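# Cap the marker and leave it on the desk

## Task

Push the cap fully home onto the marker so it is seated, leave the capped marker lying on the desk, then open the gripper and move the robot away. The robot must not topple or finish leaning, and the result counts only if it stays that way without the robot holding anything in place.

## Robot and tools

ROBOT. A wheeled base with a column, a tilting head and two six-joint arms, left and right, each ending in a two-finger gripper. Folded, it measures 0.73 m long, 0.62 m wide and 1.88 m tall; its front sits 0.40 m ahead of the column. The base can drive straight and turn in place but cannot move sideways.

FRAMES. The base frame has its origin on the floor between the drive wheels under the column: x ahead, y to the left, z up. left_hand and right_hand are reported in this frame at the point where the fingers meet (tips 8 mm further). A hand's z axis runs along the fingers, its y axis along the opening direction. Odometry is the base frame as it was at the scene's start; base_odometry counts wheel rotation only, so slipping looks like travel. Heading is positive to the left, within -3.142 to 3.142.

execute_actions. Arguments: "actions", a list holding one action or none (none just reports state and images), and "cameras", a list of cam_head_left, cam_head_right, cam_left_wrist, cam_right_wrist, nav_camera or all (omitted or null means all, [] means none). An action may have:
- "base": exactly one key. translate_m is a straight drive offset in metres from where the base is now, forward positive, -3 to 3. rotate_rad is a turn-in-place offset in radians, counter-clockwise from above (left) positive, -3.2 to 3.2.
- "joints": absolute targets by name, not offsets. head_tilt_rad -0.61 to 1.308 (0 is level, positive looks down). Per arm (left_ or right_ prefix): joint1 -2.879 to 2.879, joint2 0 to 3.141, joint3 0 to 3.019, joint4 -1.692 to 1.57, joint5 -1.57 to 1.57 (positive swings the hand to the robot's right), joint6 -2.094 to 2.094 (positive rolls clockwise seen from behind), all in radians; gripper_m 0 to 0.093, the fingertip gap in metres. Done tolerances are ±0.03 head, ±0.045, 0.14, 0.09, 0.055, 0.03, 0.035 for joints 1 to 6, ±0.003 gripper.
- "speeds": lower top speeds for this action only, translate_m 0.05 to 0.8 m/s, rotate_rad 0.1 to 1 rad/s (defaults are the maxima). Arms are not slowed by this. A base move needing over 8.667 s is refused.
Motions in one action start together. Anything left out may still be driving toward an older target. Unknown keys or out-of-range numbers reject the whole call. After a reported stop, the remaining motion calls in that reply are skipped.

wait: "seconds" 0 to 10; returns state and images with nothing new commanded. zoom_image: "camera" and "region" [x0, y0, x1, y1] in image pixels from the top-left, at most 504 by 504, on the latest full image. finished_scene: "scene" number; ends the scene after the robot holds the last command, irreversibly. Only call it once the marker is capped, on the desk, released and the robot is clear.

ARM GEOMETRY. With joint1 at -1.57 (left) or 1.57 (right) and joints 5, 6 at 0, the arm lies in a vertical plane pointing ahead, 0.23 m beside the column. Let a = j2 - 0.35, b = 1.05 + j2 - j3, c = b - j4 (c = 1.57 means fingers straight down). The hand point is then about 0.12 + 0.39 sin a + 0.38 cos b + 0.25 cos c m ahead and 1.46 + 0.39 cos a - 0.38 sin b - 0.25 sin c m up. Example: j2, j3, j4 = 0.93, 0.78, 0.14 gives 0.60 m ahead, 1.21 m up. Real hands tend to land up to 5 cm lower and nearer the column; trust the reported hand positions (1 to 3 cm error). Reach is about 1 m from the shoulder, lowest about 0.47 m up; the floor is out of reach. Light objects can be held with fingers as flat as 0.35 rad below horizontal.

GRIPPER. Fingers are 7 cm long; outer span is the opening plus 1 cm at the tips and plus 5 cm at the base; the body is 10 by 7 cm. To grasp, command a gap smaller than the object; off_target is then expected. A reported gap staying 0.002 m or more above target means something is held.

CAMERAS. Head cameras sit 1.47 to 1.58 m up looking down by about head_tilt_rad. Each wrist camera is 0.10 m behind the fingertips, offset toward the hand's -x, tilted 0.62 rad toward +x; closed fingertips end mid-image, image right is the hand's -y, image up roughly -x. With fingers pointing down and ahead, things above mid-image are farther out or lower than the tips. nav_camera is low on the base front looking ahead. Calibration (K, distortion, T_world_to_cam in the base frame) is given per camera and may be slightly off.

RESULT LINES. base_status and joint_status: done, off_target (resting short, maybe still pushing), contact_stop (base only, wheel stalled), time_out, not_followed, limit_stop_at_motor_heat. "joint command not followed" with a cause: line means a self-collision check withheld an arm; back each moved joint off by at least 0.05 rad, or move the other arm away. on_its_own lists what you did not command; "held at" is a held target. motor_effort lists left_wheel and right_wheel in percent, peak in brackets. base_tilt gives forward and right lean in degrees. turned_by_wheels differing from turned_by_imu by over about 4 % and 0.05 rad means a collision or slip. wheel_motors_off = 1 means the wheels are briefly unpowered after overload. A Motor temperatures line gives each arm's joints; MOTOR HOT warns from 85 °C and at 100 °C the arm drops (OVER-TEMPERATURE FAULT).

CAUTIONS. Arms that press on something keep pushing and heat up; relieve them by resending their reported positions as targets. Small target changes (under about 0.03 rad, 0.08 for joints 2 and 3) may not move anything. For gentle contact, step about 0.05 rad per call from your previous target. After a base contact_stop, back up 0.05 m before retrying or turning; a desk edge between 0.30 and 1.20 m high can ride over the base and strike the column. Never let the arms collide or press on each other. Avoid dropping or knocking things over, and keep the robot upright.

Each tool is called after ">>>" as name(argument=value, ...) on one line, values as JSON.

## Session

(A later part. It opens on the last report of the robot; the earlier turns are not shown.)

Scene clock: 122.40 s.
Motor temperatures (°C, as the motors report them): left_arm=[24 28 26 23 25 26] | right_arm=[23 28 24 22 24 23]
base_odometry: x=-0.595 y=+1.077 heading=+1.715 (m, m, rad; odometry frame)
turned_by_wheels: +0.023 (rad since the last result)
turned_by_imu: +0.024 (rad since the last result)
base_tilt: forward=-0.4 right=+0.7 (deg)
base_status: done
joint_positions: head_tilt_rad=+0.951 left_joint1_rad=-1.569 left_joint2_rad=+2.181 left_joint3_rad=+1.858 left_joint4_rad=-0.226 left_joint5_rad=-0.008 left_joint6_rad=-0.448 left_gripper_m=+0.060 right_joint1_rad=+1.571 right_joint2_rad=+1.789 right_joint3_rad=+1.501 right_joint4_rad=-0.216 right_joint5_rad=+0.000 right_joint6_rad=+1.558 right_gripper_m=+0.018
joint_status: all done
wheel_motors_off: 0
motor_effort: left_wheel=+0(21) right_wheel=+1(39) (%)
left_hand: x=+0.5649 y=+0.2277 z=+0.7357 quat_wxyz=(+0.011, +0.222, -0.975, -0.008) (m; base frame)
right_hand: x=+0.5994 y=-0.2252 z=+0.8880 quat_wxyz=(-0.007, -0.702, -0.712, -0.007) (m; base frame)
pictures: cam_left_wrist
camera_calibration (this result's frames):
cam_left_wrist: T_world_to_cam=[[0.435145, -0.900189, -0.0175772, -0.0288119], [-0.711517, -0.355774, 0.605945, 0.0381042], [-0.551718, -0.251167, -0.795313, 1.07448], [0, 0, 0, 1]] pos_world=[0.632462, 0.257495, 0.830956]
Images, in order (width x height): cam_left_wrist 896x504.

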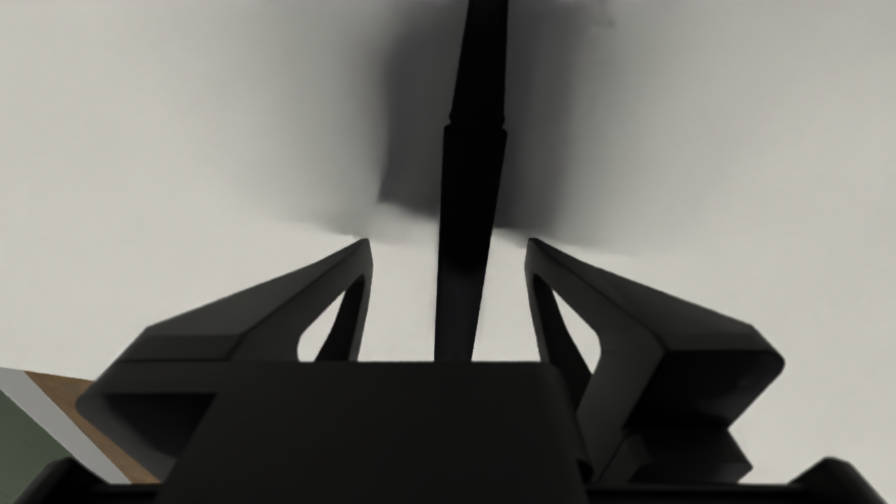

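>>> execute_actions(actions=[{"joints":{"left_gripper_m":0}}], cameras=[])

>>> execute_actions(actions=[{"joints":{"left_joint2_rad":2.08,"left_joint3_rad":1.76}}], cameras=[])

>>> execute_actions(actions=[{"joints":{"left_joint6_rad":1.62}}], cameras=[])

>>> execute_actions(actions=[{"joints":{"left_joint2_rad":2.19,"left_joint3_rad":1.86}}], cameras=["cam_left_wrist","cam_head_left"])

Scene clock: 129.50 s.
Motor temperatures (°C, as the motors report them): left_arm=[24 28 26 23 25 26] | right_arm=[23 29 24 22 24 23]
base_odometry: x=-0.595 y=+1.077 heading=+1.715 (m, m, rad; odometry frame)
turned_by_wheels: +0.000 (rad since the last result)
turned_by_imu: +0.001 (rad since the last result)
base_tilt: forward=-0.4 right=+0.5 (deg)
base_status: not commanded
joint_positions: head_tilt_rad=+0.951 left_joint1_rad=-1.569 left_joint2_rad=+2.181 left_joint3_rad=+1.858 left_joint4_rad=-0.226 left_joint5_rad=-0.008 left_joint6_rad=-0.448 left_gripper_m=+0.017 right_joint1_rad=+1.571 right_joint2_rad=+1.789 right_joint3_rad=+1.501 right_joint4_rad=-0.216 right_joint5_rad=+0.000 right_joint6_rad=+1.558 right_gripper_m=+0.018
joint_status: left_gripper_m off_target (ended at +0.017, target +0.000)
wheel_motors_off: 0
motor_effort: left_wheel=+0(0) right_wheel=+1(1) (%)
left_hand: x=+0.5649 y=+0.2277 z=+0.7357 quat_wxyz=(+0.011, +0.223, -0.975, -0.008) (m; base frame)
right_hand: x=+0.5994 y=-0.2252 z=+0.8880 quat_wxyz=(-0.007, -0.702, -0.712, -0.007) (m; base frame)
pictures: none
No camera images: the call's "cameras" was empty. Leave "cameras" out to get every camera's image.

Scene clock: 130.37 s.
Motor temperatures (°C, as the motors report them): left_arm=[24 28 26 23 25 26] | right_arm=[23 29 24 22 24 23]
base_odometry: x=-0.595 y=+1.077 heading=+1.715 (m, m, rad; odometry frame)
turned_by_wheels: +0.000 (rad since the last result)
turned_by_imu: +0.000 (rad since the last result)
base_tilt: forward=-0.3 right=+0.6 (deg)
base_status: not commanded
joint_positions: head_tilt_rad=+0.951 left_joint1_rad=-1.569 left_joint2_rad=+2.092 left_joint3_rad=+1.753 left_joint4_rad=-0.226 left_joint5_rad=-0.008 left_joint6_rad=-0.448 left_gripper_m=+0.017 right_joint1_rad=+1.571 right_joint2_rad=+1.789 right_joint3_rad=+1.501 right_joint4_rad=-0.216 right_joint5_rad=+0.000 right_joint6_rad=+1.558 right_gripper_m=+0.018
joint_status: all done
wheel_motors_off: 0
motor_effort: left_wheel=-1(1) right_wheel=+2(2) (%)
left_hand: x=+0.5624 y=+0.2276 z=+0.7681 quat_wxyz=(+0.019, +0.223, -0.975, -0.009) (m; base frame)
right_hand: x=+0.5994 y=-0.2252 z=+0.8880 quat_wxyz=(-0.007, -0.702, -0.712, -0.007) (m; base frame)
pictures: none
No camera images: the call's "cameras" was empty. Leave "cameras" out to get every camera's image.

Scene clock: 132.30 s.
Motor temperatures (°C, as the motors report them): left_arm=[24 28 26 23 25 26] | right_arm=[23 29 24 22 24 23]
base_odometry: x=-0.595 y=+1.077 heading=+1.715 (m, m, rad; odometry frame)
turned_by_wheels: +0.000 (rad since the last result)
turned_by_imu: +0.001 (rad since the last result)
base_tilt: forward=-0.3 right=+0.6 (deg)
base_status: not commanded
joint_positions: head_tilt_rad=+0.951 left_joint1_rad=-1.569 left_joint2_rad=+2.092 left_joint3_rad=+1.753 left_joint4_rad=-0.226 left_joint5_rad=-0.008 left_joint6_rad=+1.608 left_gripper_m=+0.017 right_joint1_rad=+1.571 right_joint2_rad=+1.789 right_joint3_rad=+1.501 right_joint4_rad=-0.216 right_joint5_rad=+0.000 right_joint6_rad=+1.558 right_gripper_m=+0.018
joint_status: all done
wheel_motors_off: 0
motor_effort: left_wheel=-1(1) right_wheel=+2(2) (%)
left_hand: x=+0.5624 y=+0.2276 z=+0.7681 quat_wxyz=(+0.018, -0.720, -0.694, +0.012) (m; base frame)
right_hand: x=+0.5994 y=-0.2252 z=+0.8880 quat_wxyz=(-0.007, -0.702, -0.712, -0.007) (m; base frame)
pictures: none
No camera images: the call's "cameras" was empty. Leave "cameras" out to get every camera's image.

Scene clock: 133.17 s.
Motor temperatures (°C, as the motors report them): left_arm=[24 28 26 23 25 26] | right_arm=[23 29 24 22 24 23]
base_odometry: x=-0.595 y=+1.077 heading=+1.715 (m, m, rad; odometry frame)
turned_by_wheels: +0.000 (rad since the last result)
turned_by_imu: +0.000 (rad since the last result)
base_tilt: forward=-0.4 right=+0.6 (deg)
base_status: not commanded
joint_positions: head_tilt_rad=+0.951 left_joint1_rad=-1.569 left_joint2_rad=+2.178 left_joint3_rad=+1.859 left_joint4_rad=-0.226 left_joint5_rad=-0.008 left_joint6_rad=+1.608 left_gripper_m=+0.017 right_joint1_rad=+1.571 right_joint2_rad=+1.789 right_joint3_rad=+1.501 right_joint4_rad=-0.216 right_joint5_rad=+0.000 right_joint6_rad=+1.558 right_gripper_m=+0.018
joint_status: all done
wheel_motors_off: 0
motor_effort: left_wheel=-1(1) right_wheel=+2(2) (%)
left_hand: x=+0.5683 y=+0.2277 z=+0.7372 quat_wxyz=(+0.011, -0.720, -0.694, +0.004) (m; base frame)
right_hand: x=+0.5994 y=-0.2252 z=+0.8880 quat_wxyz=(-0.007, -0.702, -0.712, -0.007) (m; base frame)
pictures: cam_head_left, cam_left_wrist
camera_calibration (this result's frames):
cam_head_left: T_world_to_cam=[[-0.0498641, -0.996628, 0.065156, -0.0502467], [-0.859331, 0.00956574, -0.51133, 0.832709], [0.508983, -0.0814876, -0.856911, 1.21409], [0, 0, 0, 1]] pos_world=[0.0951174, 0.0408903, 1.46943]
cam_left_wrist: T_world_to_cam=[[-0.999127, 0.0344066, 0.0236798, 0.541613], [0.0417357, 0.800194, 0.598287, -0.646043], [0.00163656, 0.598753, -0.800932, 0.573669], [0, 0, 0, 1]] pos_world=[0.567165, 0.154839, 0.833163]
Images, in order (width x height): cam_head_left 896x504, cam_left_wrist 896x504.

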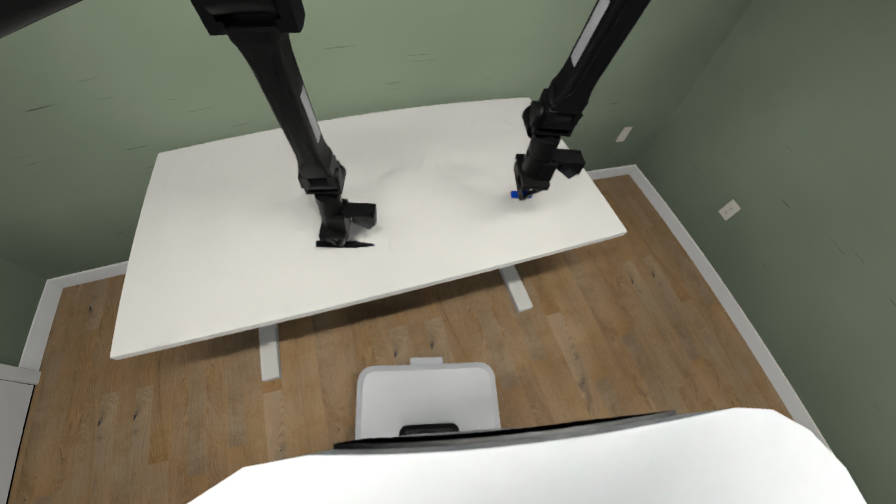

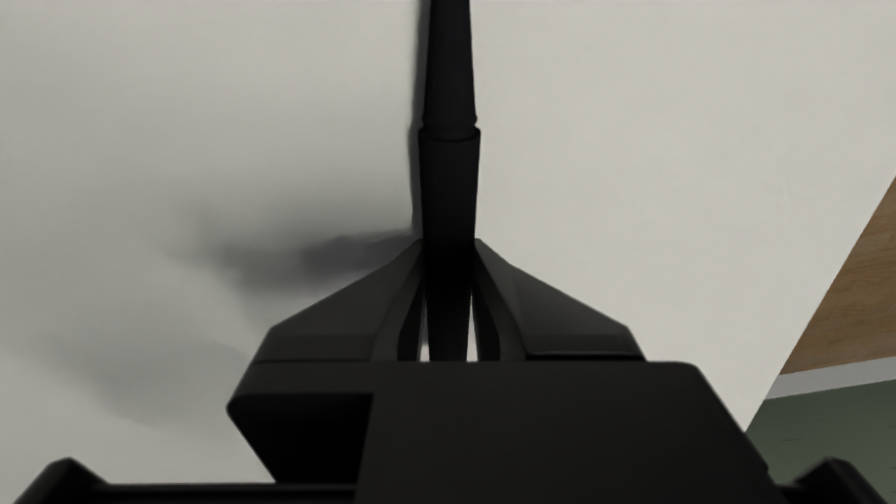

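>>> execute_actions(actions=[{"joints":{"left_joint6_rad":1.31}}], cameras=[])

>>> execute_actions(actions=[{"joints":{"left_gripper_m":0.06}}], cameras=[])

>>> execute_actions(actions=[{"joints":{"left_joint2_rad":1.95,"left_joint3_rad":1.65}}], cameras=[])

>>> execute_actions(actions=[{"base":{"rotate_rad":0.25},"joints":{"left_joint6_rad":-1.6,"left_joint1_rad":-1.72,"head_tilt_rad":1.0}}], cameras=["cam_left_wrist","cam_head_left"])

Scene clock: 146.80 s.
Motor temperatures (°C, as the motors report them): left_arm=[24 28 26 23 25 26] | right_arm=[23 29 24 22 24 23]
base_odometry: x=-0.595 y=+1.077 heading=+1.715 (m, m, rad; odometry frame)
turned_by_wheels: +0.000 (rad since the last result)
turned_by_imu: +0.001 (rad since the last result)
base_tilt: forward=-0.4 right=+0.8 (deg)
base_status: not commanded
joint_positions: head_tilt_rad=+0.951 left_joint1_rad=-1.569 left_joint2_rad=+2.178 left_joint3_rad=+1.859 left_joint4_rad=-0.226 left_joint5_rad=-0.008 left_joint6_rad=+1.322 left_gripper_m=+0.017 right_joint1_rad=+1.571 right_joint2_rad=+1.789 right_joint3_rad=+1.501 right_joint4_rad=-0.216 right_joint5_rad=+0.000 right_joint6_rad=+1.558 right_gripper_m=+0.018
joint_status: all done
wheel_motors_off: 0
motor_effort: left_wheel=-1(1) right_wheel=+2(2) (%)
left_hand: x=+0.5683 y=+0.2277 z=+0.7372 quat_wxyz=(+0.011, -0.613, -0.790, +0.002) (m; base frame)
right_hand: x=+0.5994 y=-0.2252 z=+0.8880 quat_wxyz=(-0.007, -0.702, -0.712, -0.007) (m; base frame)
pictures: none
No camera images: the call's "cameras" was empty. Leave "cameras" out to get every camera's image.

Scene clock: 147.43 s.
Motor temperatures (°C, as the motors report them): left_arm=[24 28 26 23 25 26] | right_arm=[23 29 24 22 24 23]
base_odometry: x=-0.595 y=+1.077 heading=+1.715 (m, m, rad; odometry frame)
turned_by_wheels: +0.000 (rad since the last result)
turned_by_imu: +0.000 (rad since the last result)
base_tilt: forward=-0.4 right=+0.7 (deg)
base_status: not commanded
joint_positions: head_tilt_rad=+0.951 left_joint1_rad=-1.569 left_joint2_rad=+2.178 left_joint3_rad=+1.859 left_joint4_rad=-0.226 left_joint5_rad=-0.008 left_joint6_rad=+1.322 left_gripper_m=+0.060 right_joint1_rad=+1.571 right_joint2_rad=+1.789 right_joint3_rad=+1.501 right_joint4_rad=-0.216 right_joint5_rad=+0.000 right_joint6_rad=+1.558 right_gripper_m=+0.018
joint_status: all done
wheel_motors_off: 0
motor_effort: left_wheel=+0(1) right_wheel=+2(2) (%)
left_hand: x=+0.5683 y=+0.2277 z=+0.7372 quat_wxyz=(+0.011, -0.613, -0.790, +0.002) (m; base frame)
right_hand: x=+0.5994 y=-0.2252 z=+0.8880 quat_wxyz=(-0.007, -0.702, -0.712, -0.007) (m; base frame)
pictures: none
No camera images: the call's "cameras" was empty. Leave "cameras" out to get every camera's image.

Scene clock: 148.60 s.
Motor temperatures (°C, as the motors report them): left_arm=[24 28 26 23 25 26] | right_arm=[23 29 24 22 24 23]
base_odometry: x=-0.595 y=+1.077 heading=+1.715 (m, m, rad; odometry frame)
turned_by_wheels: +0.000 (rad since the last result)
turned_by_imu: +0.000 (rad since the last result)
base_tilt: forward=-0.4 right=+0.8 (deg)
base_status: not commanded
joint_positions: head_tilt_rad=+0.951 left_joint1_rad=-1.569 left_joint2_rad=+1.935 left_joint3_rad=+1.652 left_joint4_rad=-0.226 left_joint5_rad=-0.008 left_joint6_rad=+1.322 left_gripper_m=+0.060 right_joint1_rad=+1.571 right_joint2_rad=+1.789 right_joint3_rad=+1.501 right_joint4_rad=-0.216 right_joint5_rad=+0.000 right_joint6_rad=+1.558 right_gripper_m=+0.018
joint_status: all done
wheel_motors_off: 0
motor_effort: left_wheel=-1(1) right_wheel=+2(2) (%)
left_hand: x=+0.6028 y=+0.2275 z=+0.8323 quat_wxyz=(-0.003, -0.613, -0.790, -0.008) (m; base frame)
right_hand: x=+0.5994 y=-0.2252 z=+0.8880 quat_wxyz=(-0.007, -0.702, -0.712, -0.007) (m; base frame)
pictures: none
No camera images: the call's "cameras" was empty. Leave "cameras" out to get every camera's image.

Scene clock: 150.87 s.
Motor temperatures (°C, as the motors report them): left_arm=[24 28 26 23 25 26] | right_arm=[23 29 24 22 24 23]
base_odometry: x=-0.595 y=+1.078 heading=+1.963 (m, m, rad; odometry frame)
turned_by_wheels: +0.249 (rad since the last result)
turned_by_imu: +0.247 (rad since the last result)
base_tilt: forward=-0.4 right=+0.6 (deg)
base_status: done
joint_positions: head_tilt_rad=+1.000 left_joint1_rad=-1.708 left_joint2_rad=+1.935 left_joint3_rad=+1.652 left_joint4_rad=-0.226 left_joint5_rad=-0.008 left_joint6_rad=-1.588 left_gripper_m=+0.060 right_joint1_rad=+1.571 right_joint2_rad=+1.789 right_joint3_rad=+1.501 right_joint4_rad=-0.216 right_joint5_rad=+0.000 right_joint6_rad=+1.558 right_gripper_m=+0.018
joint_status: all done
wheel_motors_off: 0
motor_effort: left_wheel=-1(45) right_wheel=+0(43) (%)
left_hand: x=+0.5991 y=+0.1166 z=+0.8387 quat_wxyz=(+0.034, +0.688, -0.724, +0.044) (m; base frame)
right_hand: x=+0.5994 y=-0.2249 z=+0.8880 quat_wxyz=(-0.007, -0.702, -0.712, -0.007) (m; base frame)
pictures: cam_head_left, cam_left_wrist
camera_calibration (this result's frames):
cam_head_left: T_world_to_cam=[[-0.0466605, -0.996628, 0.0674873, -0.053997], [-0.883014, 0.00956574, -0.469249, 0.769088], [0.467021, -0.0814876, -0.880483, 1.25249], [0, 0, 0, 1]] pos_world=[0.0916579, 0.0408903, 1.46733]
cam_left_wrist: T_world_to_cam=[[0.99868, -0.0478344, 0.0187182, -0.609329], [-0.0478792, -0.734899, 0.676484, -0.452096], [-0.0186032, -0.676487, -0.736219, 0.827922], [0, 0, 0, 1]] pos_world=[0.602281, 0.198687, 0.926773]
Images, in order (width x height): cam_head_left 896x504, cam_left_wrist 896x504.

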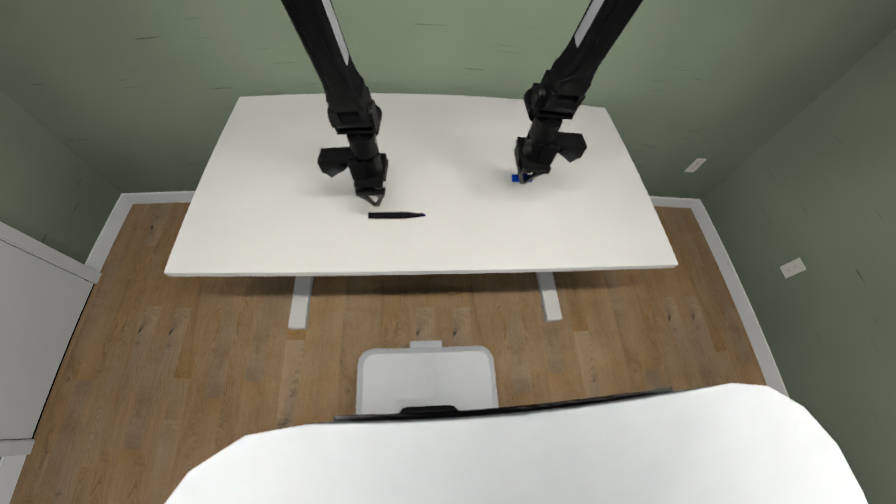

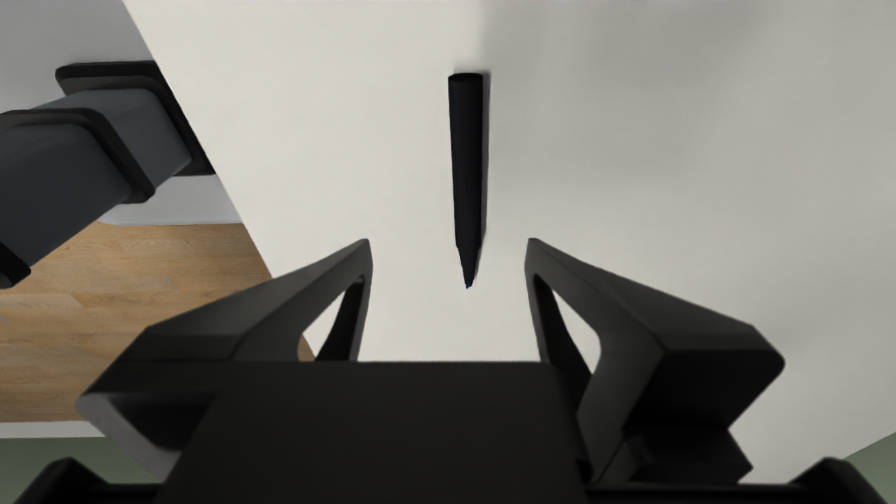

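>>> execute_actions(actions=[{"base":{"translate_m":0.035},"joints":{"left_joint6_rad":-1.65,"left_joint1_rad":-1.675,"left_joint2_rad":2.13,"left_joint3_rad":1.82,"right_joint1_rad":1.70,"right_joint5_rad":0.13,"right_joint6_rad":1.63,"right_joint2_rad":2.05,"right_joint3_rad":1.75}}], cameras=["cam_left_wrist","cam_head_left","cam_right_wrist"])

Scene clock: 163.00 s.
Motor temperatures (°C, as the motors report them): left_arm=[24 28 26 23 25 26] | right_arm=[23 29 24 22 24 23]
base_odometry: x=-0.609 y=+1.110 heading=+1.965 (m, m, rad; odometry frame)
turned_by_wheels: +0.001 (rad since the last result)
turned_by_imu: +0.003 (rad since the last result)
base_tilt: forward=-0.3 right=+0.6 (deg)
base_status: done
joint_positions: head_tilt_rad=+1.001 left_joint1_rad=-1.679 left_joint2_rad=+2.125 left_joint3_rad=+1.815 left_joint4_rad=-0.225 left_joint5_rad=-0.008 left_joint6_rad=-1.638 left_gripper_m=+0.060 right_joint1_rad=+1.703 right_joint2_rad=+2.056 right_joint3_rad=+1.744 right_joint4_rad=-0.216 right_joint5_rad=+0.128 right_joint6_rad=+1.618 right_gripper_m=+0.018
joint_status: all done
wheel_motors_off: 0
motor_effort: left_wheel=+0(43) right_wheel=+0(44) (%)
left_hand: x=+0.5760 y=+0.1336 z=+0.7618 quat_wxyz=(+0.035, +0.711, -0.702, +0.025) (m; base frame)
right_hand: x=+0.5820 y=-0.1371 z=+0.7887 quat_wxyz=(-0.005, -0.700, -0.714, +0.005) (m; base frame)
pictures: cam_head_left, cam_left_wrist, cam_right_wrist
camera_calibration (this result's frames):
cam_head_left: T_world_to_cam=[[-0.0465903, -0.996628, 0.0675357, -0.0540752], [-0.883501, 0.00956574, -0.468331, 0.767698], [0.466106, -0.0814876, -0.880968, 1.25328], [0, 0, 0, 1]] pos_world=[0.0915823, 0.0408903, 1.46729]
cam_left_wrist: T_world_to_cam=[[0.999833, 0.0137737, -0.0120176, -0.569481], [0.0182794, -0.75343, 0.657274, -0.409608], [-0.0000013233, -0.657384, -0.753555, 0.782361], [0, 0, 0, 1]] pos_world=[0.576874, 0.213545, 0.851934]
cam_right_wrist: T_world_to_cam=[[-0.999741, -0.022569, -0.00299462, 0.580836], [-0.0201139, 0.81395, 0.580587, -0.328368], [-0.0106658, 0.580497, -0.814193, 0.851364], [0, 0, 0, 1]] pos_world=[0.583162, -0.21383, 0.88556]
Images, in order (width x height): cam_head_left 896x504, cam_left_wrist 896x504, cam_right_wrist 896x504.

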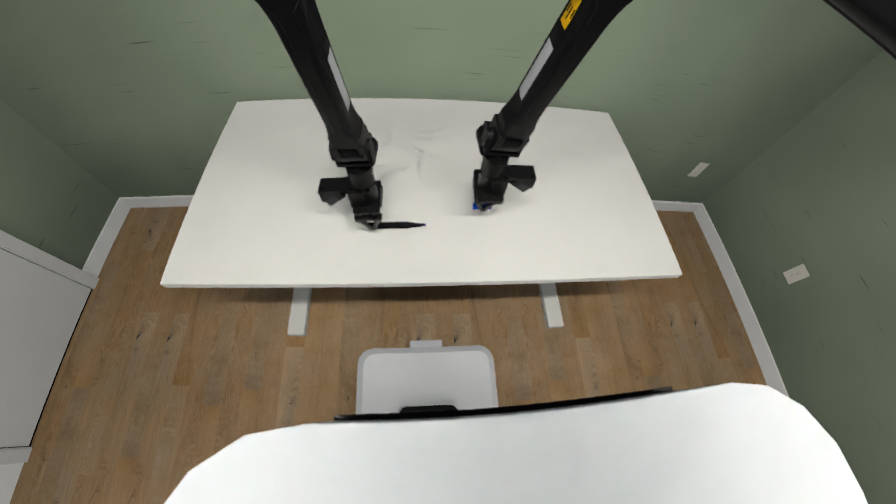

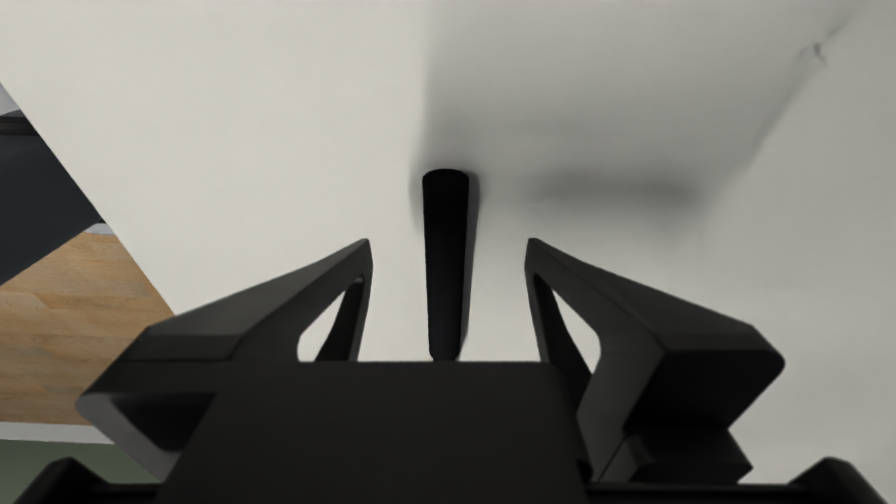

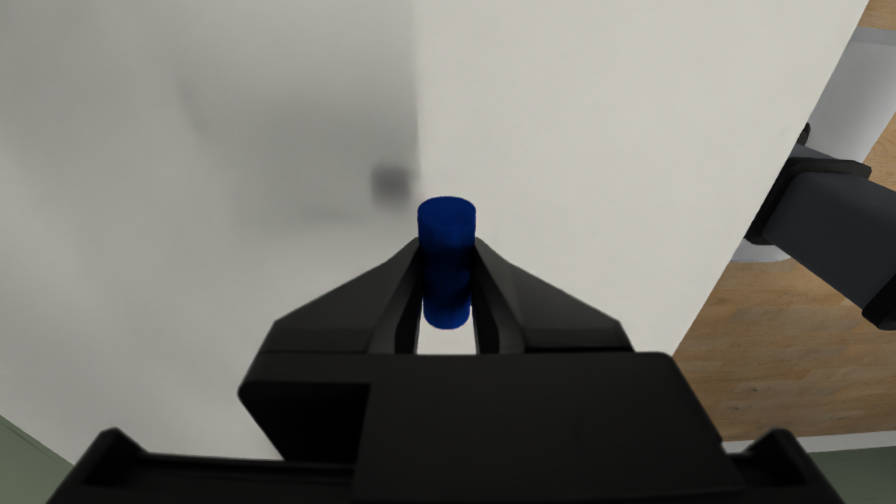

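>>> execute_actions(actions=[{"joints":{"left_joint1_rad":-1.70,"left_joint2_rad":2.21,"left_joint3_rad":1.90,"right_joint1_rad":1.80,"right_joint5_rad":0.20,"right_joint6_rad":1.69,"right_joint2_rad":2.15,"right_joint3_rad":1.85}}], cameras=["cam_left_wrist","cam_head_left","cam_right_wrist"])

Scene clock: 184.30 s.
Motor temperatures (°C, as the motors report them): left_arm=[24 29 26 23 25 26] | right_arm=[23 30 24 22 24 23]
base_odometry: x=-0.609 y=+1.110 heading=+1.965 (m, m, rad; odometry frame)
turned_by_wheels: +0.000 (rad since the last result)
turned_by_imu: +0.001 (rad since the last result)
base_tilt: forward=-0.3 right=+0.6 (deg)
base_status: not commanded
joint_positions: head_tilt_rad=+1.001 left_joint1_rad=-1.690 left_joint2_rad=+2.196 left_joint3_rad=+1.898 left_joint4_rad=-0.225 left_joint5_rad=-0.008 left_joint6_rad=-1.638 left_gripper_m=+0.060 right_joint1_rad=+1.808 right_joint2_rad=+2.141 right_joint3_rad=+1.846 right_joint4_rad=-0.216 right_joint5_rad=+0.200 right_joint6_rad=+1.677 right_gripper_m=+0.018
joint_status: all done
wheel_motors_off: 0
motor_effort: left_wheel=+2(2) right_wheel=+1(0) (%)
left_hand: x=+0.5758 y=+0.1216 z=+0.7371 quat_wxyz=(+0.035, +0.709, -0.704, +0.033) (m; base frame)
right_hand: x=+0.5809 y=-0.0564 z=+0.7702 quat_wxyz=(-0.006, -0.704, -0.710, -0.011) (m; base frame)
pictures: cam_head_left, cam_left_wrist, cam_right_wrist
camera_calibration (this result's frames):
cam_head_left: T_world_to_cam=[[-0.0465903, -0.996628, 0.0675357, -0.0540752], [-0.883501, 0.00956574, -0.468331, 0.767698], [0.466106, -0.0814876, -0.880968, 1.25328], [0, 0, 0, 1]] pos_world=[0.0915823, 0.0408903, 1.46729]
cam_left_wrist: T_world_to_cam=[[0.999956, 0.00930247, -0.000766244, -0.577271], [0.00745631, -0.746722, 0.665094, -0.402851], [0.00561485, -0.665071, -0.746759, 0.748555], [0, 0, 0, 1]] pos_world=[0.576046, 0.202395, 0.826482]
cam_right_wrist: T_world_to_cam=[[-0.999568, -0.0118117, -0.0268975, 0.600391], [-0.0255514, 0.801357, 0.597641, -0.393947], [0.0144954, 0.59807, -0.801313, 0.76592], [0, 0, 0, 1]] pos_world=[0.578964, -0.135291, 0.865329]
Images, in order (width x height): cam_head_left 896x504, cam_left_wrist 896x504, cam_right_wrist 896x504.

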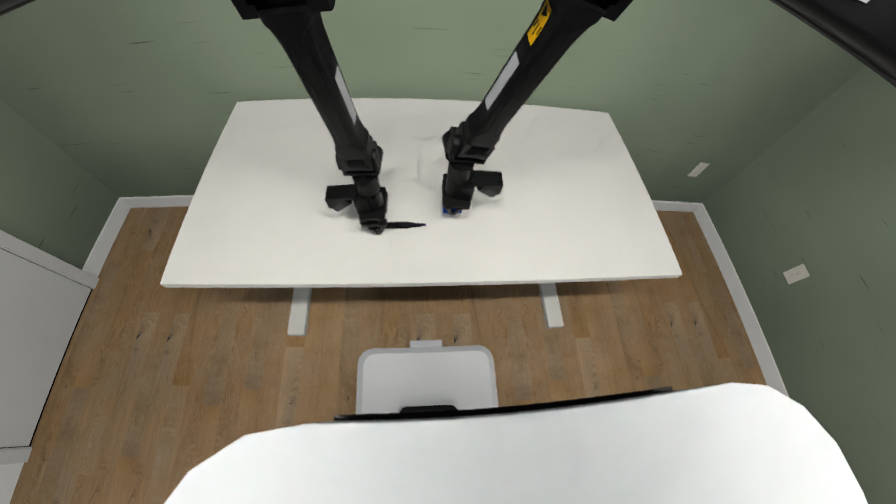

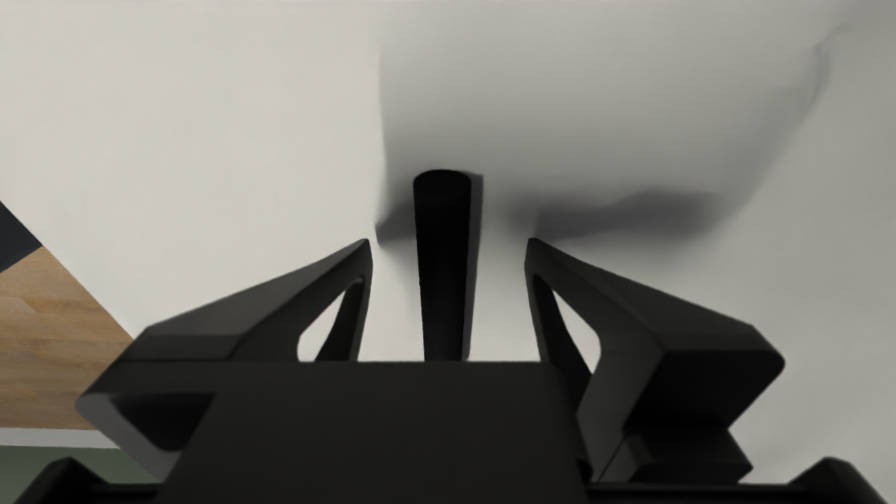

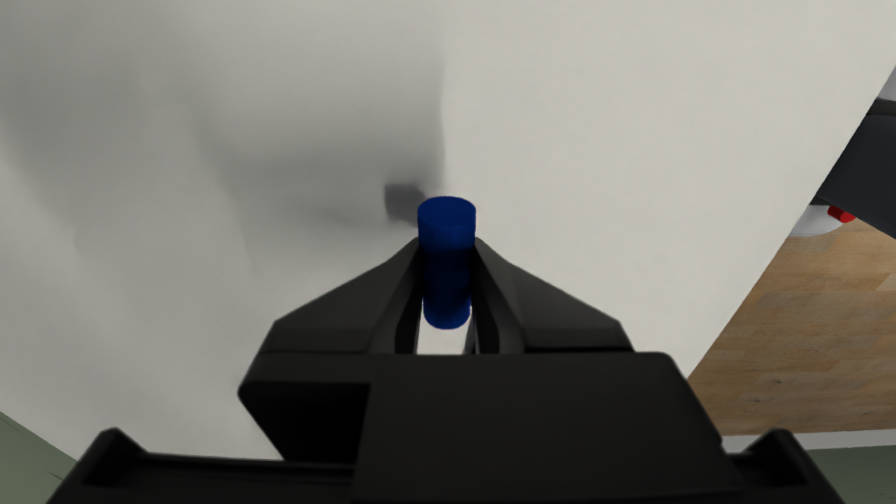

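>>> execute_actions(actions=[{"joints":{"left_gripper_m":0,"right_joint2_rad":2.26,"right_joint3_rad":1.96}}], cameras=["cam_left_wrist","cam_head_left","cam_right_wrist"])

>>> zoom_image(camera="cam_head_left", region=[350,180,490,260])

Scene clock: 189.43 s.
Motor temperatures (°C, as the motors report them): left_arm=[24 29 26 23 25 26] | right_arm=[23 30 24 22 24 23]
base_odometry: x=-0.609 y=+1.110 heading=+1.965 (m, m, rad; odometry frame)
turned_by_wheels: +0.000 (rad since the last result)
turned_by_imu: +0.001 (rad since the last result)
base_tilt: forward=-0.3 right=+0.8 (deg)
base_status: not commanded
joint_positions: head_tilt_rad=+1.001 left_joint1_rad=-1.690 left_joint2_rad=+2.196 left_joint3_rad=+1.898 left_joint4_rad=-0.225 left_joint5_rad=-0.008 left_joint6_rad=-1.638 left_gripper_m=+0.017 right_joint1_rad=+1.808 right_joint2_rad=+2.257 right_joint3_rad=+1.955 right_joint4_rad=-0.216 right_joint5_rad=+0.200 right_joint6_rad=+1.678 right_gripper_m=+0.018
joint_status: left_gripper_m off_target (ended at +0.017, target +0.000); the others done
wheel_motors_off: 0
motor_effort: left_wheel=+2(2) right_wheel=+0(1) (%)
left_hand: x=+0.5758 y=+0.1216 z=+0.7371 quat_wxyz=(+0.035, +0.709, -0.704, +0.033) (m; base frame)
right_hand: x=+0.5633 y=-0.0496 z=+0.7273 quat_wxyz=(-0.003, -0.704, -0.710, -0.008) (m; base frame)
pictures: cam_head_left, cam_left_wrist, cam_right_wrist
camera_calibration (this result's frames):
cam_head_left: T_world_to_cam=[[-0.0465903, -0.996628, 0.0675357, -0.0540752], [-0.883501, 0.00956574, -0.468331, 0.767698], [0.466106, -0.0814876, -0.880968, 1.25328], [0, 0, 0, 1]] pos_world=[0.0915823, 0.0408903, 1.46729]
cam_left_wrist: T_world_to_cam=[[0.999956, 0.00930247, -0.000766244, -0.577271], [0.00745631, -0.746722, 0.665094, -0.402851], [0.00561485, -0.665071, -0.746759, 0.748555], [0, 0, 0, 1]] pos_world=[0.576046, 0.202395, 0.826482]
cam_right_wrist: T_world_to_cam=[[-0.999731, -0.0126212, -0.0194674, 0.576413], [-0.0217505, 0.801864, 0.59711, -0.375969], [0.00807397, 0.597373, -0.801923, 0.731697], [0, 0, 0, 1]] pos_world=[0.562172, -0.128345, 0.822481]
Images, in order (width x height): cam_head_left 896x504, cam_left_wrist 896x504, cam_right_wrist 896x504.

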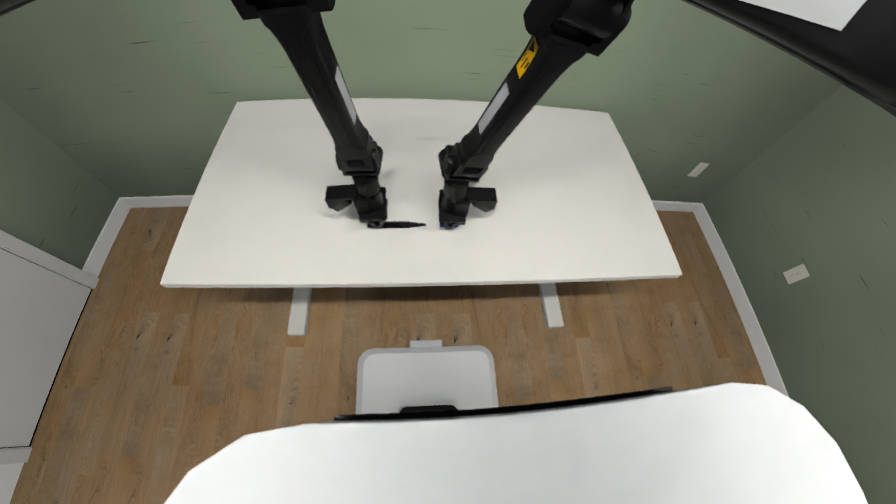

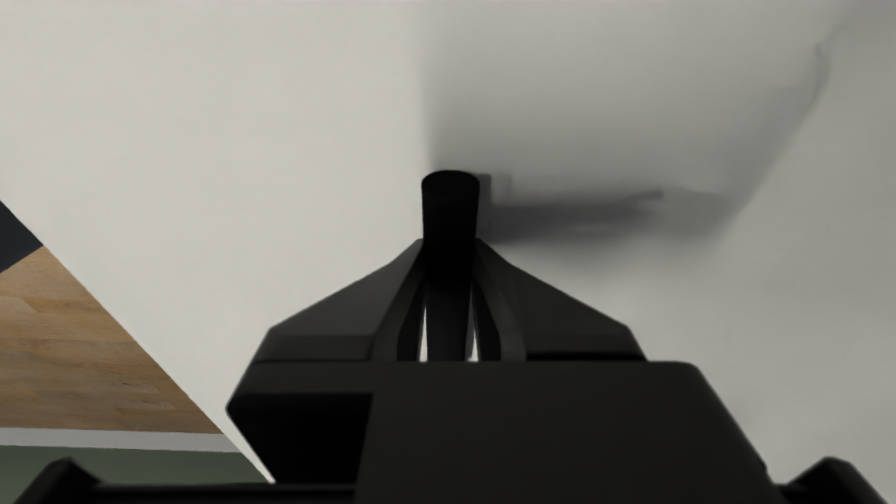

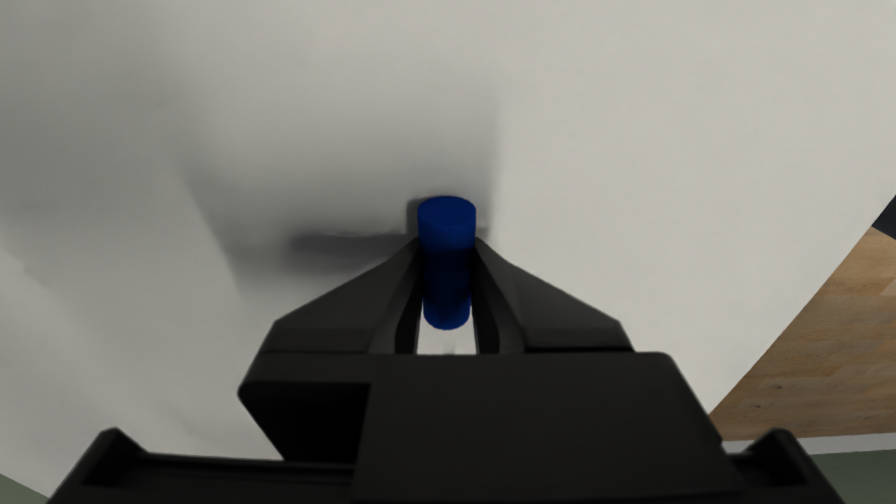

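Region (350, 180, 490, 260) of cam_head_left's 896x504 image, scaled by 3.600, with more detail than that image has; it fills the top 288 rows of this view, and the rest is white.

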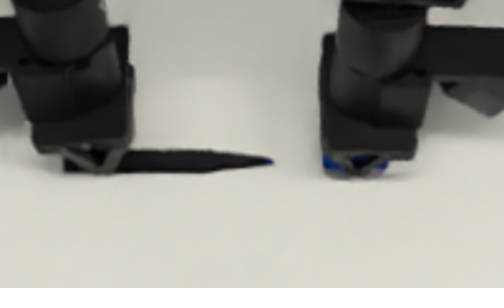

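>>> execute_actions(actions=[{"joints":{"left_joint1_rad":-1.74,"left_joint5_rad":-0.05,"left_joint6_rad":-1.675}}], cameras=["cam_left_wrist","cam_head_left","cam_right_wrist"])

>>> zoom_image(camera="cam_head_left", region=[350,180,490,260])

>>> zoom_image(camera="cam_right_wrist", region=[380,260,520,370])

Scene clock: 199.17 s.
Motor temperatures (°C, as the motors report them): left_arm=[24 29 26 23 25 26] | right_arm=[23 30 24 22 24 23]
base_odometry: x=-0.609 y=+1.110 heading=+1.965 (m, m, rad; odometry frame)
turned_by_wheels: +0.000 (rad since the last result)
turned_by_imu: +0.001 (rad since the last result)
base_tilt: forward=-0.3 right=+0.7 (deg)
base_status: not commanded
joint_positions: head_tilt_rad=+1.001 left_joint1_rad=-1.742 left_joint2_rad=+2.196 left_joint3_rad=+1.898 left_joint4_rad=-0.225 left_joint5_rad=-0.048 left_joint6_rad=-1.662 left_gripper_m=+0.017 right_joint1_rad=+1.808 right_joint2_rad=+2.257 right_joint3_rad=+1.955 right_joint4_rad=-0.216 right_joint5_rad=+0.200 right_joint6_rad=+1.678 right_gripper_m=+0.018
joint_status: all done
wheel_motors_off: 0
motor_effort: left_wheel=+2(2) right_wheel=+1(1) (%)
left_hand: x=+0.5731 y=+0.0831 z=+0.7420 quat_wxyz=(+0.036, +0.708, -0.704, +0.035) (m; base frame)
right_hand: x=+0.5633 y=-0.0496 z=+0.7273 quat_wxyz=(-0.003, -0.704, -0.710, -0.008) (m; base frame)
pictures: cam_head_left, cam_left_wrist, cam_right_wrist
camera_calibration (this result's frames):
cam_head_left: T_world_to_cam=[[-0.0465902, -0.996628, 0.0675358, -0.0540752], [-0.883502, 0.00956574, -0.468331, 0.767698], [0.466106, -0.0814876, -0.880968, 1.25328], [0, 0, 0, 1]] pos_world=[0.0915823, 0.0408903, 1.46729]
cam_left_wrist: T_world_to_cam=[[0.999971, 0.00765041, -0.000292275, -0.574424], [0.00588173, -0.743231, 0.66901, -0.437141], [0.00490097, -0.668992, -0.743254, 0.724725], [0, 0, 0, 1]] pos_world=[0.573427, 0.164333, 0.830938]
cam_right_wrist: T_world_to_cam=[[-0.999731, -0.0126212, -0.0194674, 0.576413], [-0.0217505, 0.801864, 0.59711, -0.375969], [0.00807397, 0.597373, -0.801923, 0.731697], [0, 0, 0, 1]] pos_world=[0.562172, -0.128345, 0.822481]
Images, in order (width x height): cam_head_left 896x504, cam_left_wrist 896x504, cam_right_wrist 896x504.

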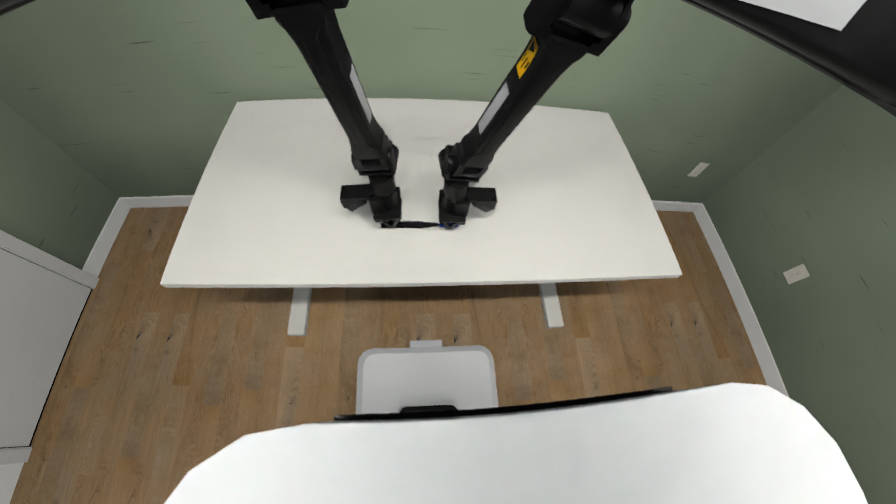

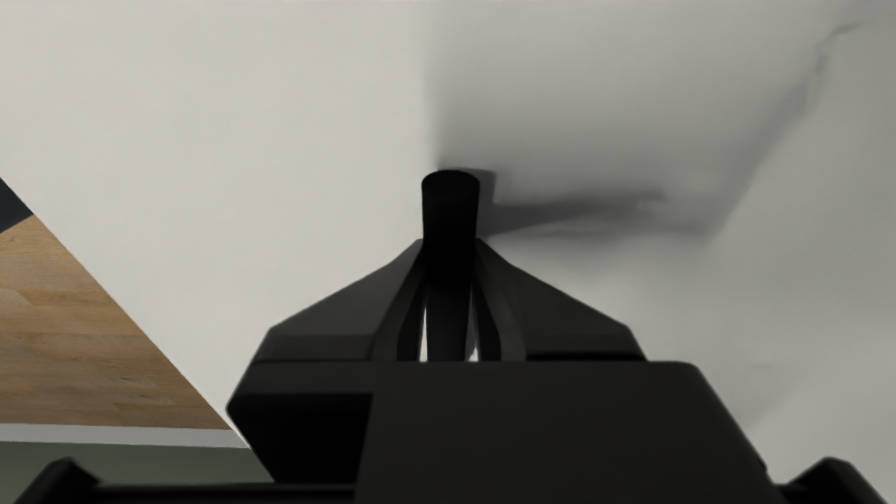

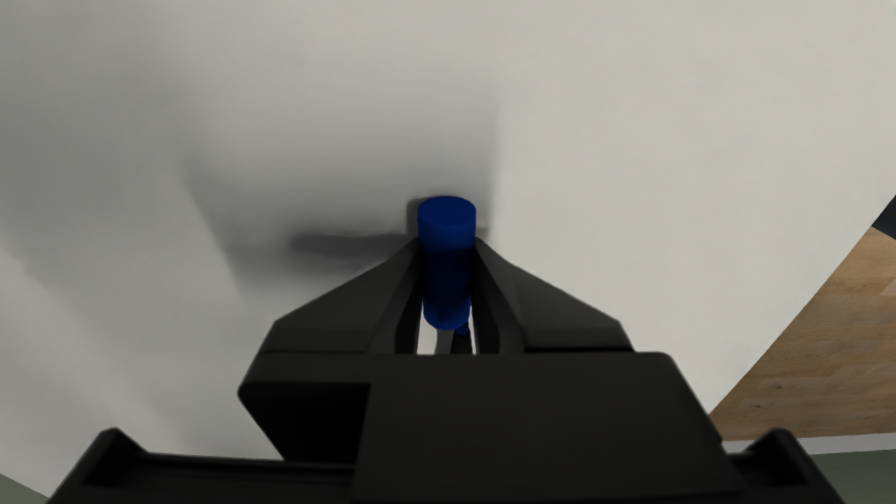

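Region (350, 180, 490, 260) of cam_head_left's 896x504 image, scaled by 3.600, with more detail than that image has; it fills the top 288 rows of this view, and the rest is white.

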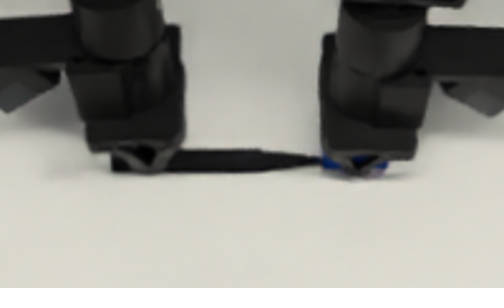

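Region (380, 260, 520, 370) of cam_right_wrist's 896x504 image, scaled by 3.600, with more detail than that image has; it fills the top 396 rows of this view, and the rest is white.

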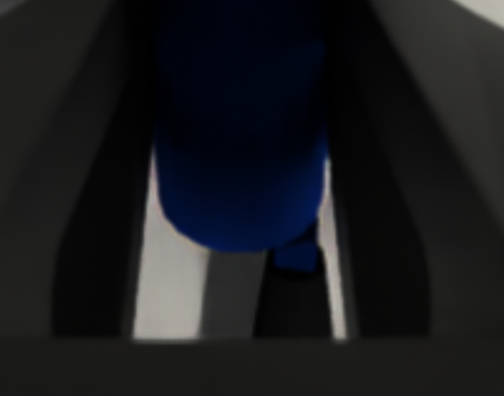

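>>> execute_actions(actions=[{"joints":{"left_joint5_rad":-0.09,"left_joint6_rad":-1.73}}], cameras=["cam_right_wrist"])

>>> zoom_image(camera="cam_right_wrist", region=[380,260,520,370])

Scene clock: 204.80 s.
Motor temperatures (°C, as the motors report them): left_arm=[24 29 26 23 25 26] | right_arm=[23 30 24 22 24 23]
base_odometry: x=-0.609 y=+1.110 heading=+1.965 (m, m, rad; odometry frame)
turned_by_wheels: +0.000 (rad since the last result)
turned_by_imu: +0.001 (rad since the last result)
base_tilt: forward=-0.3 right=+0.6 (deg)
base_status: not commanded
joint_positions: head_tilt_rad=+1.001 left_joint1_rad=-1.742 left_joint2_rad=+2.196 left_joint3_rad=+1.898 left_joint4_rad=-0.225 left_joint5_rad=-0.088 left_joint6_rad=-1.717 left_gripper_m=+0.017 right_joint1_rad=+1.808 right_joint2_rad=+2.257 right_joint3_rad=+1.955 right_joint4_rad=-0.216 right_joint5_rad=+0.200 right_joint6_rad=+1.678 right_gripper_m=+0.018
joint_status: all done
wheel_motors_off: 0
motor_effort: left_wheel=+2(2) right_wheel=+0(0) (%)
left_hand: x=+0.5737 y=+0.0899 z=+0.7415 quat_wxyz=(+0.022, +0.728, -0.685, +0.021) (m; base frame)
right_hand: x=+0.5633 y=-0.0496 z=+0.7273 quat_wxyz=(-0.003, -0.704, -0.710, -0.008) (m; base frame)
pictures: cam_right_wrist
camera_calibration (this result's frames):
cam_right_wrist: T_world_to_cam=[[-0.999731, -0.0126212, -0.0194674, 0.576413], [-0.0217505, 0.801864, 0.59711, -0.375969], [0.00807397, 0.597373, -0.801923, 0.731697], [0, 0, 0, 1]] pos_world=[0.562172, -0.128345, 0.822481]
Images, in order (width x height): cam_right_wrist 896x504.

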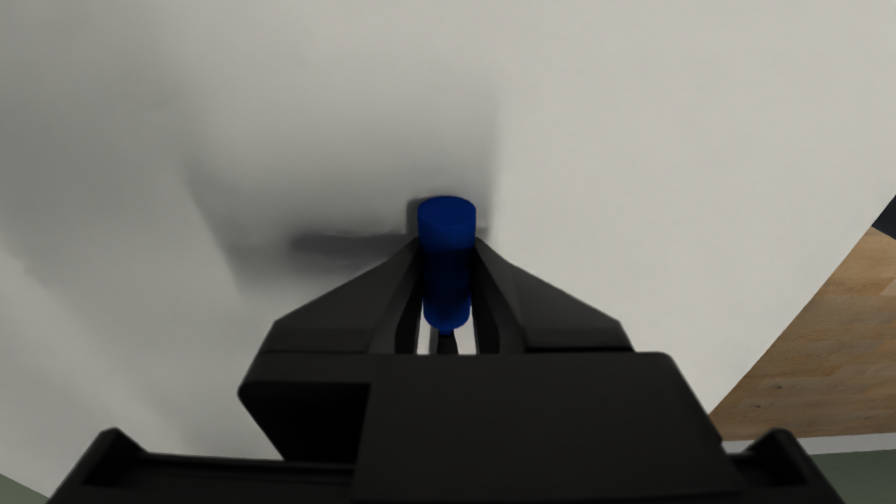

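Region (380, 260, 520, 370) of cam_right_wrist's 896x504 image, scaled by 3.600, with more detail than that image has; it fills the top 396 rows of this view, and the rest is white.

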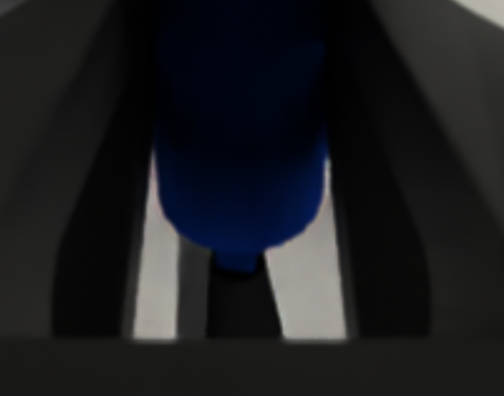

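>>> execute_actions(actions=[{"joints":{"left_joint1_rad":-1.765,"right_joint5_rad":0.16}}], cameras=["cam_right_wrist","cam_head_left"])

>>> zoom_image(camera="cam_head_left", region=[350,180,490,260])

Scene clock: 210.47 s.
Motor temperatures (°C, as the motors report them): left_arm=[24 29 26 23 25 26] | right_arm=[23 30 24 22 24 23]
base_odometry: x=-0.609 y=+1.110 heading=+1.965 (m, m, rad; odometry frame)
turned_by_wheels: +0.000 (rad since the last result)
turned_by_imu: +0.001 (rad since the last result)
base_tilt: forward=-0.3 right=+0.6 (deg)
base_status: not commanded
joint_positions: head_tilt_rad=+1.001 left_joint1_rad=-1.754 left_joint2_rad=+2.196 left_joint3_rad=+1.898 left_joint4_rad=-0.225 left_joint5_rad=-0.088 left_joint6_rad=-1.717 left_gripper_m=+0.017 right_joint1_rad=+1.808 right_joint2_rad=+2.257 right_joint3_rad=+1.955 right_joint4_rad=-0.216 right_joint5_rad=+0.161 right_joint6_rad=+1.678 right_gripper_m=+0.018
joint_status: all done
wheel_motors_off: 0
motor_effort: left_wheel=+2(2) right_wheel=+1(1) (%)
left_hand: x=+0.5729 y=+0.0800 z=+0.7429 quat_wxyz=(+0.025, +0.726, -0.687, +0.024) (m; base frame)
right_hand: x=+0.5625 y=-0.0430 z=+0.7274 quat_wxyz=(+0.012, -0.703, -0.710, -0.020) (m; base frame)
pictures: cam_head_left, cam_right_wrist
camera_calibration (this result's frames):
cam_head_left: T_world_to_cam=[[-0.0465903, -0.996628, 0.0675357, -0.0540752], [-0.883501, 0.00956574, -0.468331, 0.767698], [0.466106, -0.0814876, -0.880968, 1.25328], [0, 0, 0, 1]] pos_world=[0.0915823, 0.0408903, 1.46729]
cam_right_wrist: T_world_to_cam=[[-0.999801, -0.0126179, -0.0154666, 0.572855], [-0.0195302, 0.778421, 0.627439, -0.405673], [0.00412254, 0.627616, -0.778512, 0.7144], [0, 0, 0, 1]] pos_world=[0.561873, -0.125356, 0.819564]
Images, in order (width x height): cam_head_left 896x504, cam_right_wrist 896x504.

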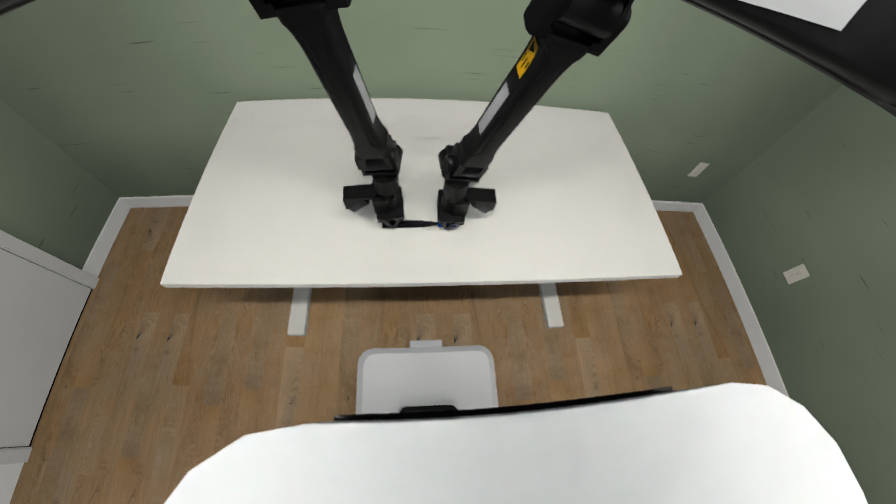

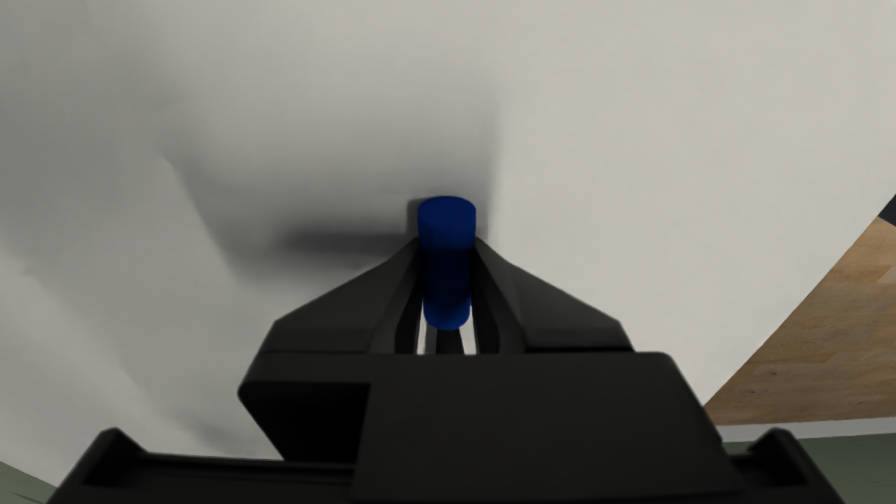

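Region (350, 180, 490, 260) of cam_head_left's 896x504 image, scaled by 3.600, with more detail than that image has; it fills the top 288 rows of this view, and the rest is white.

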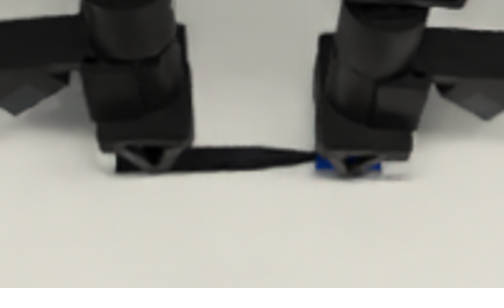

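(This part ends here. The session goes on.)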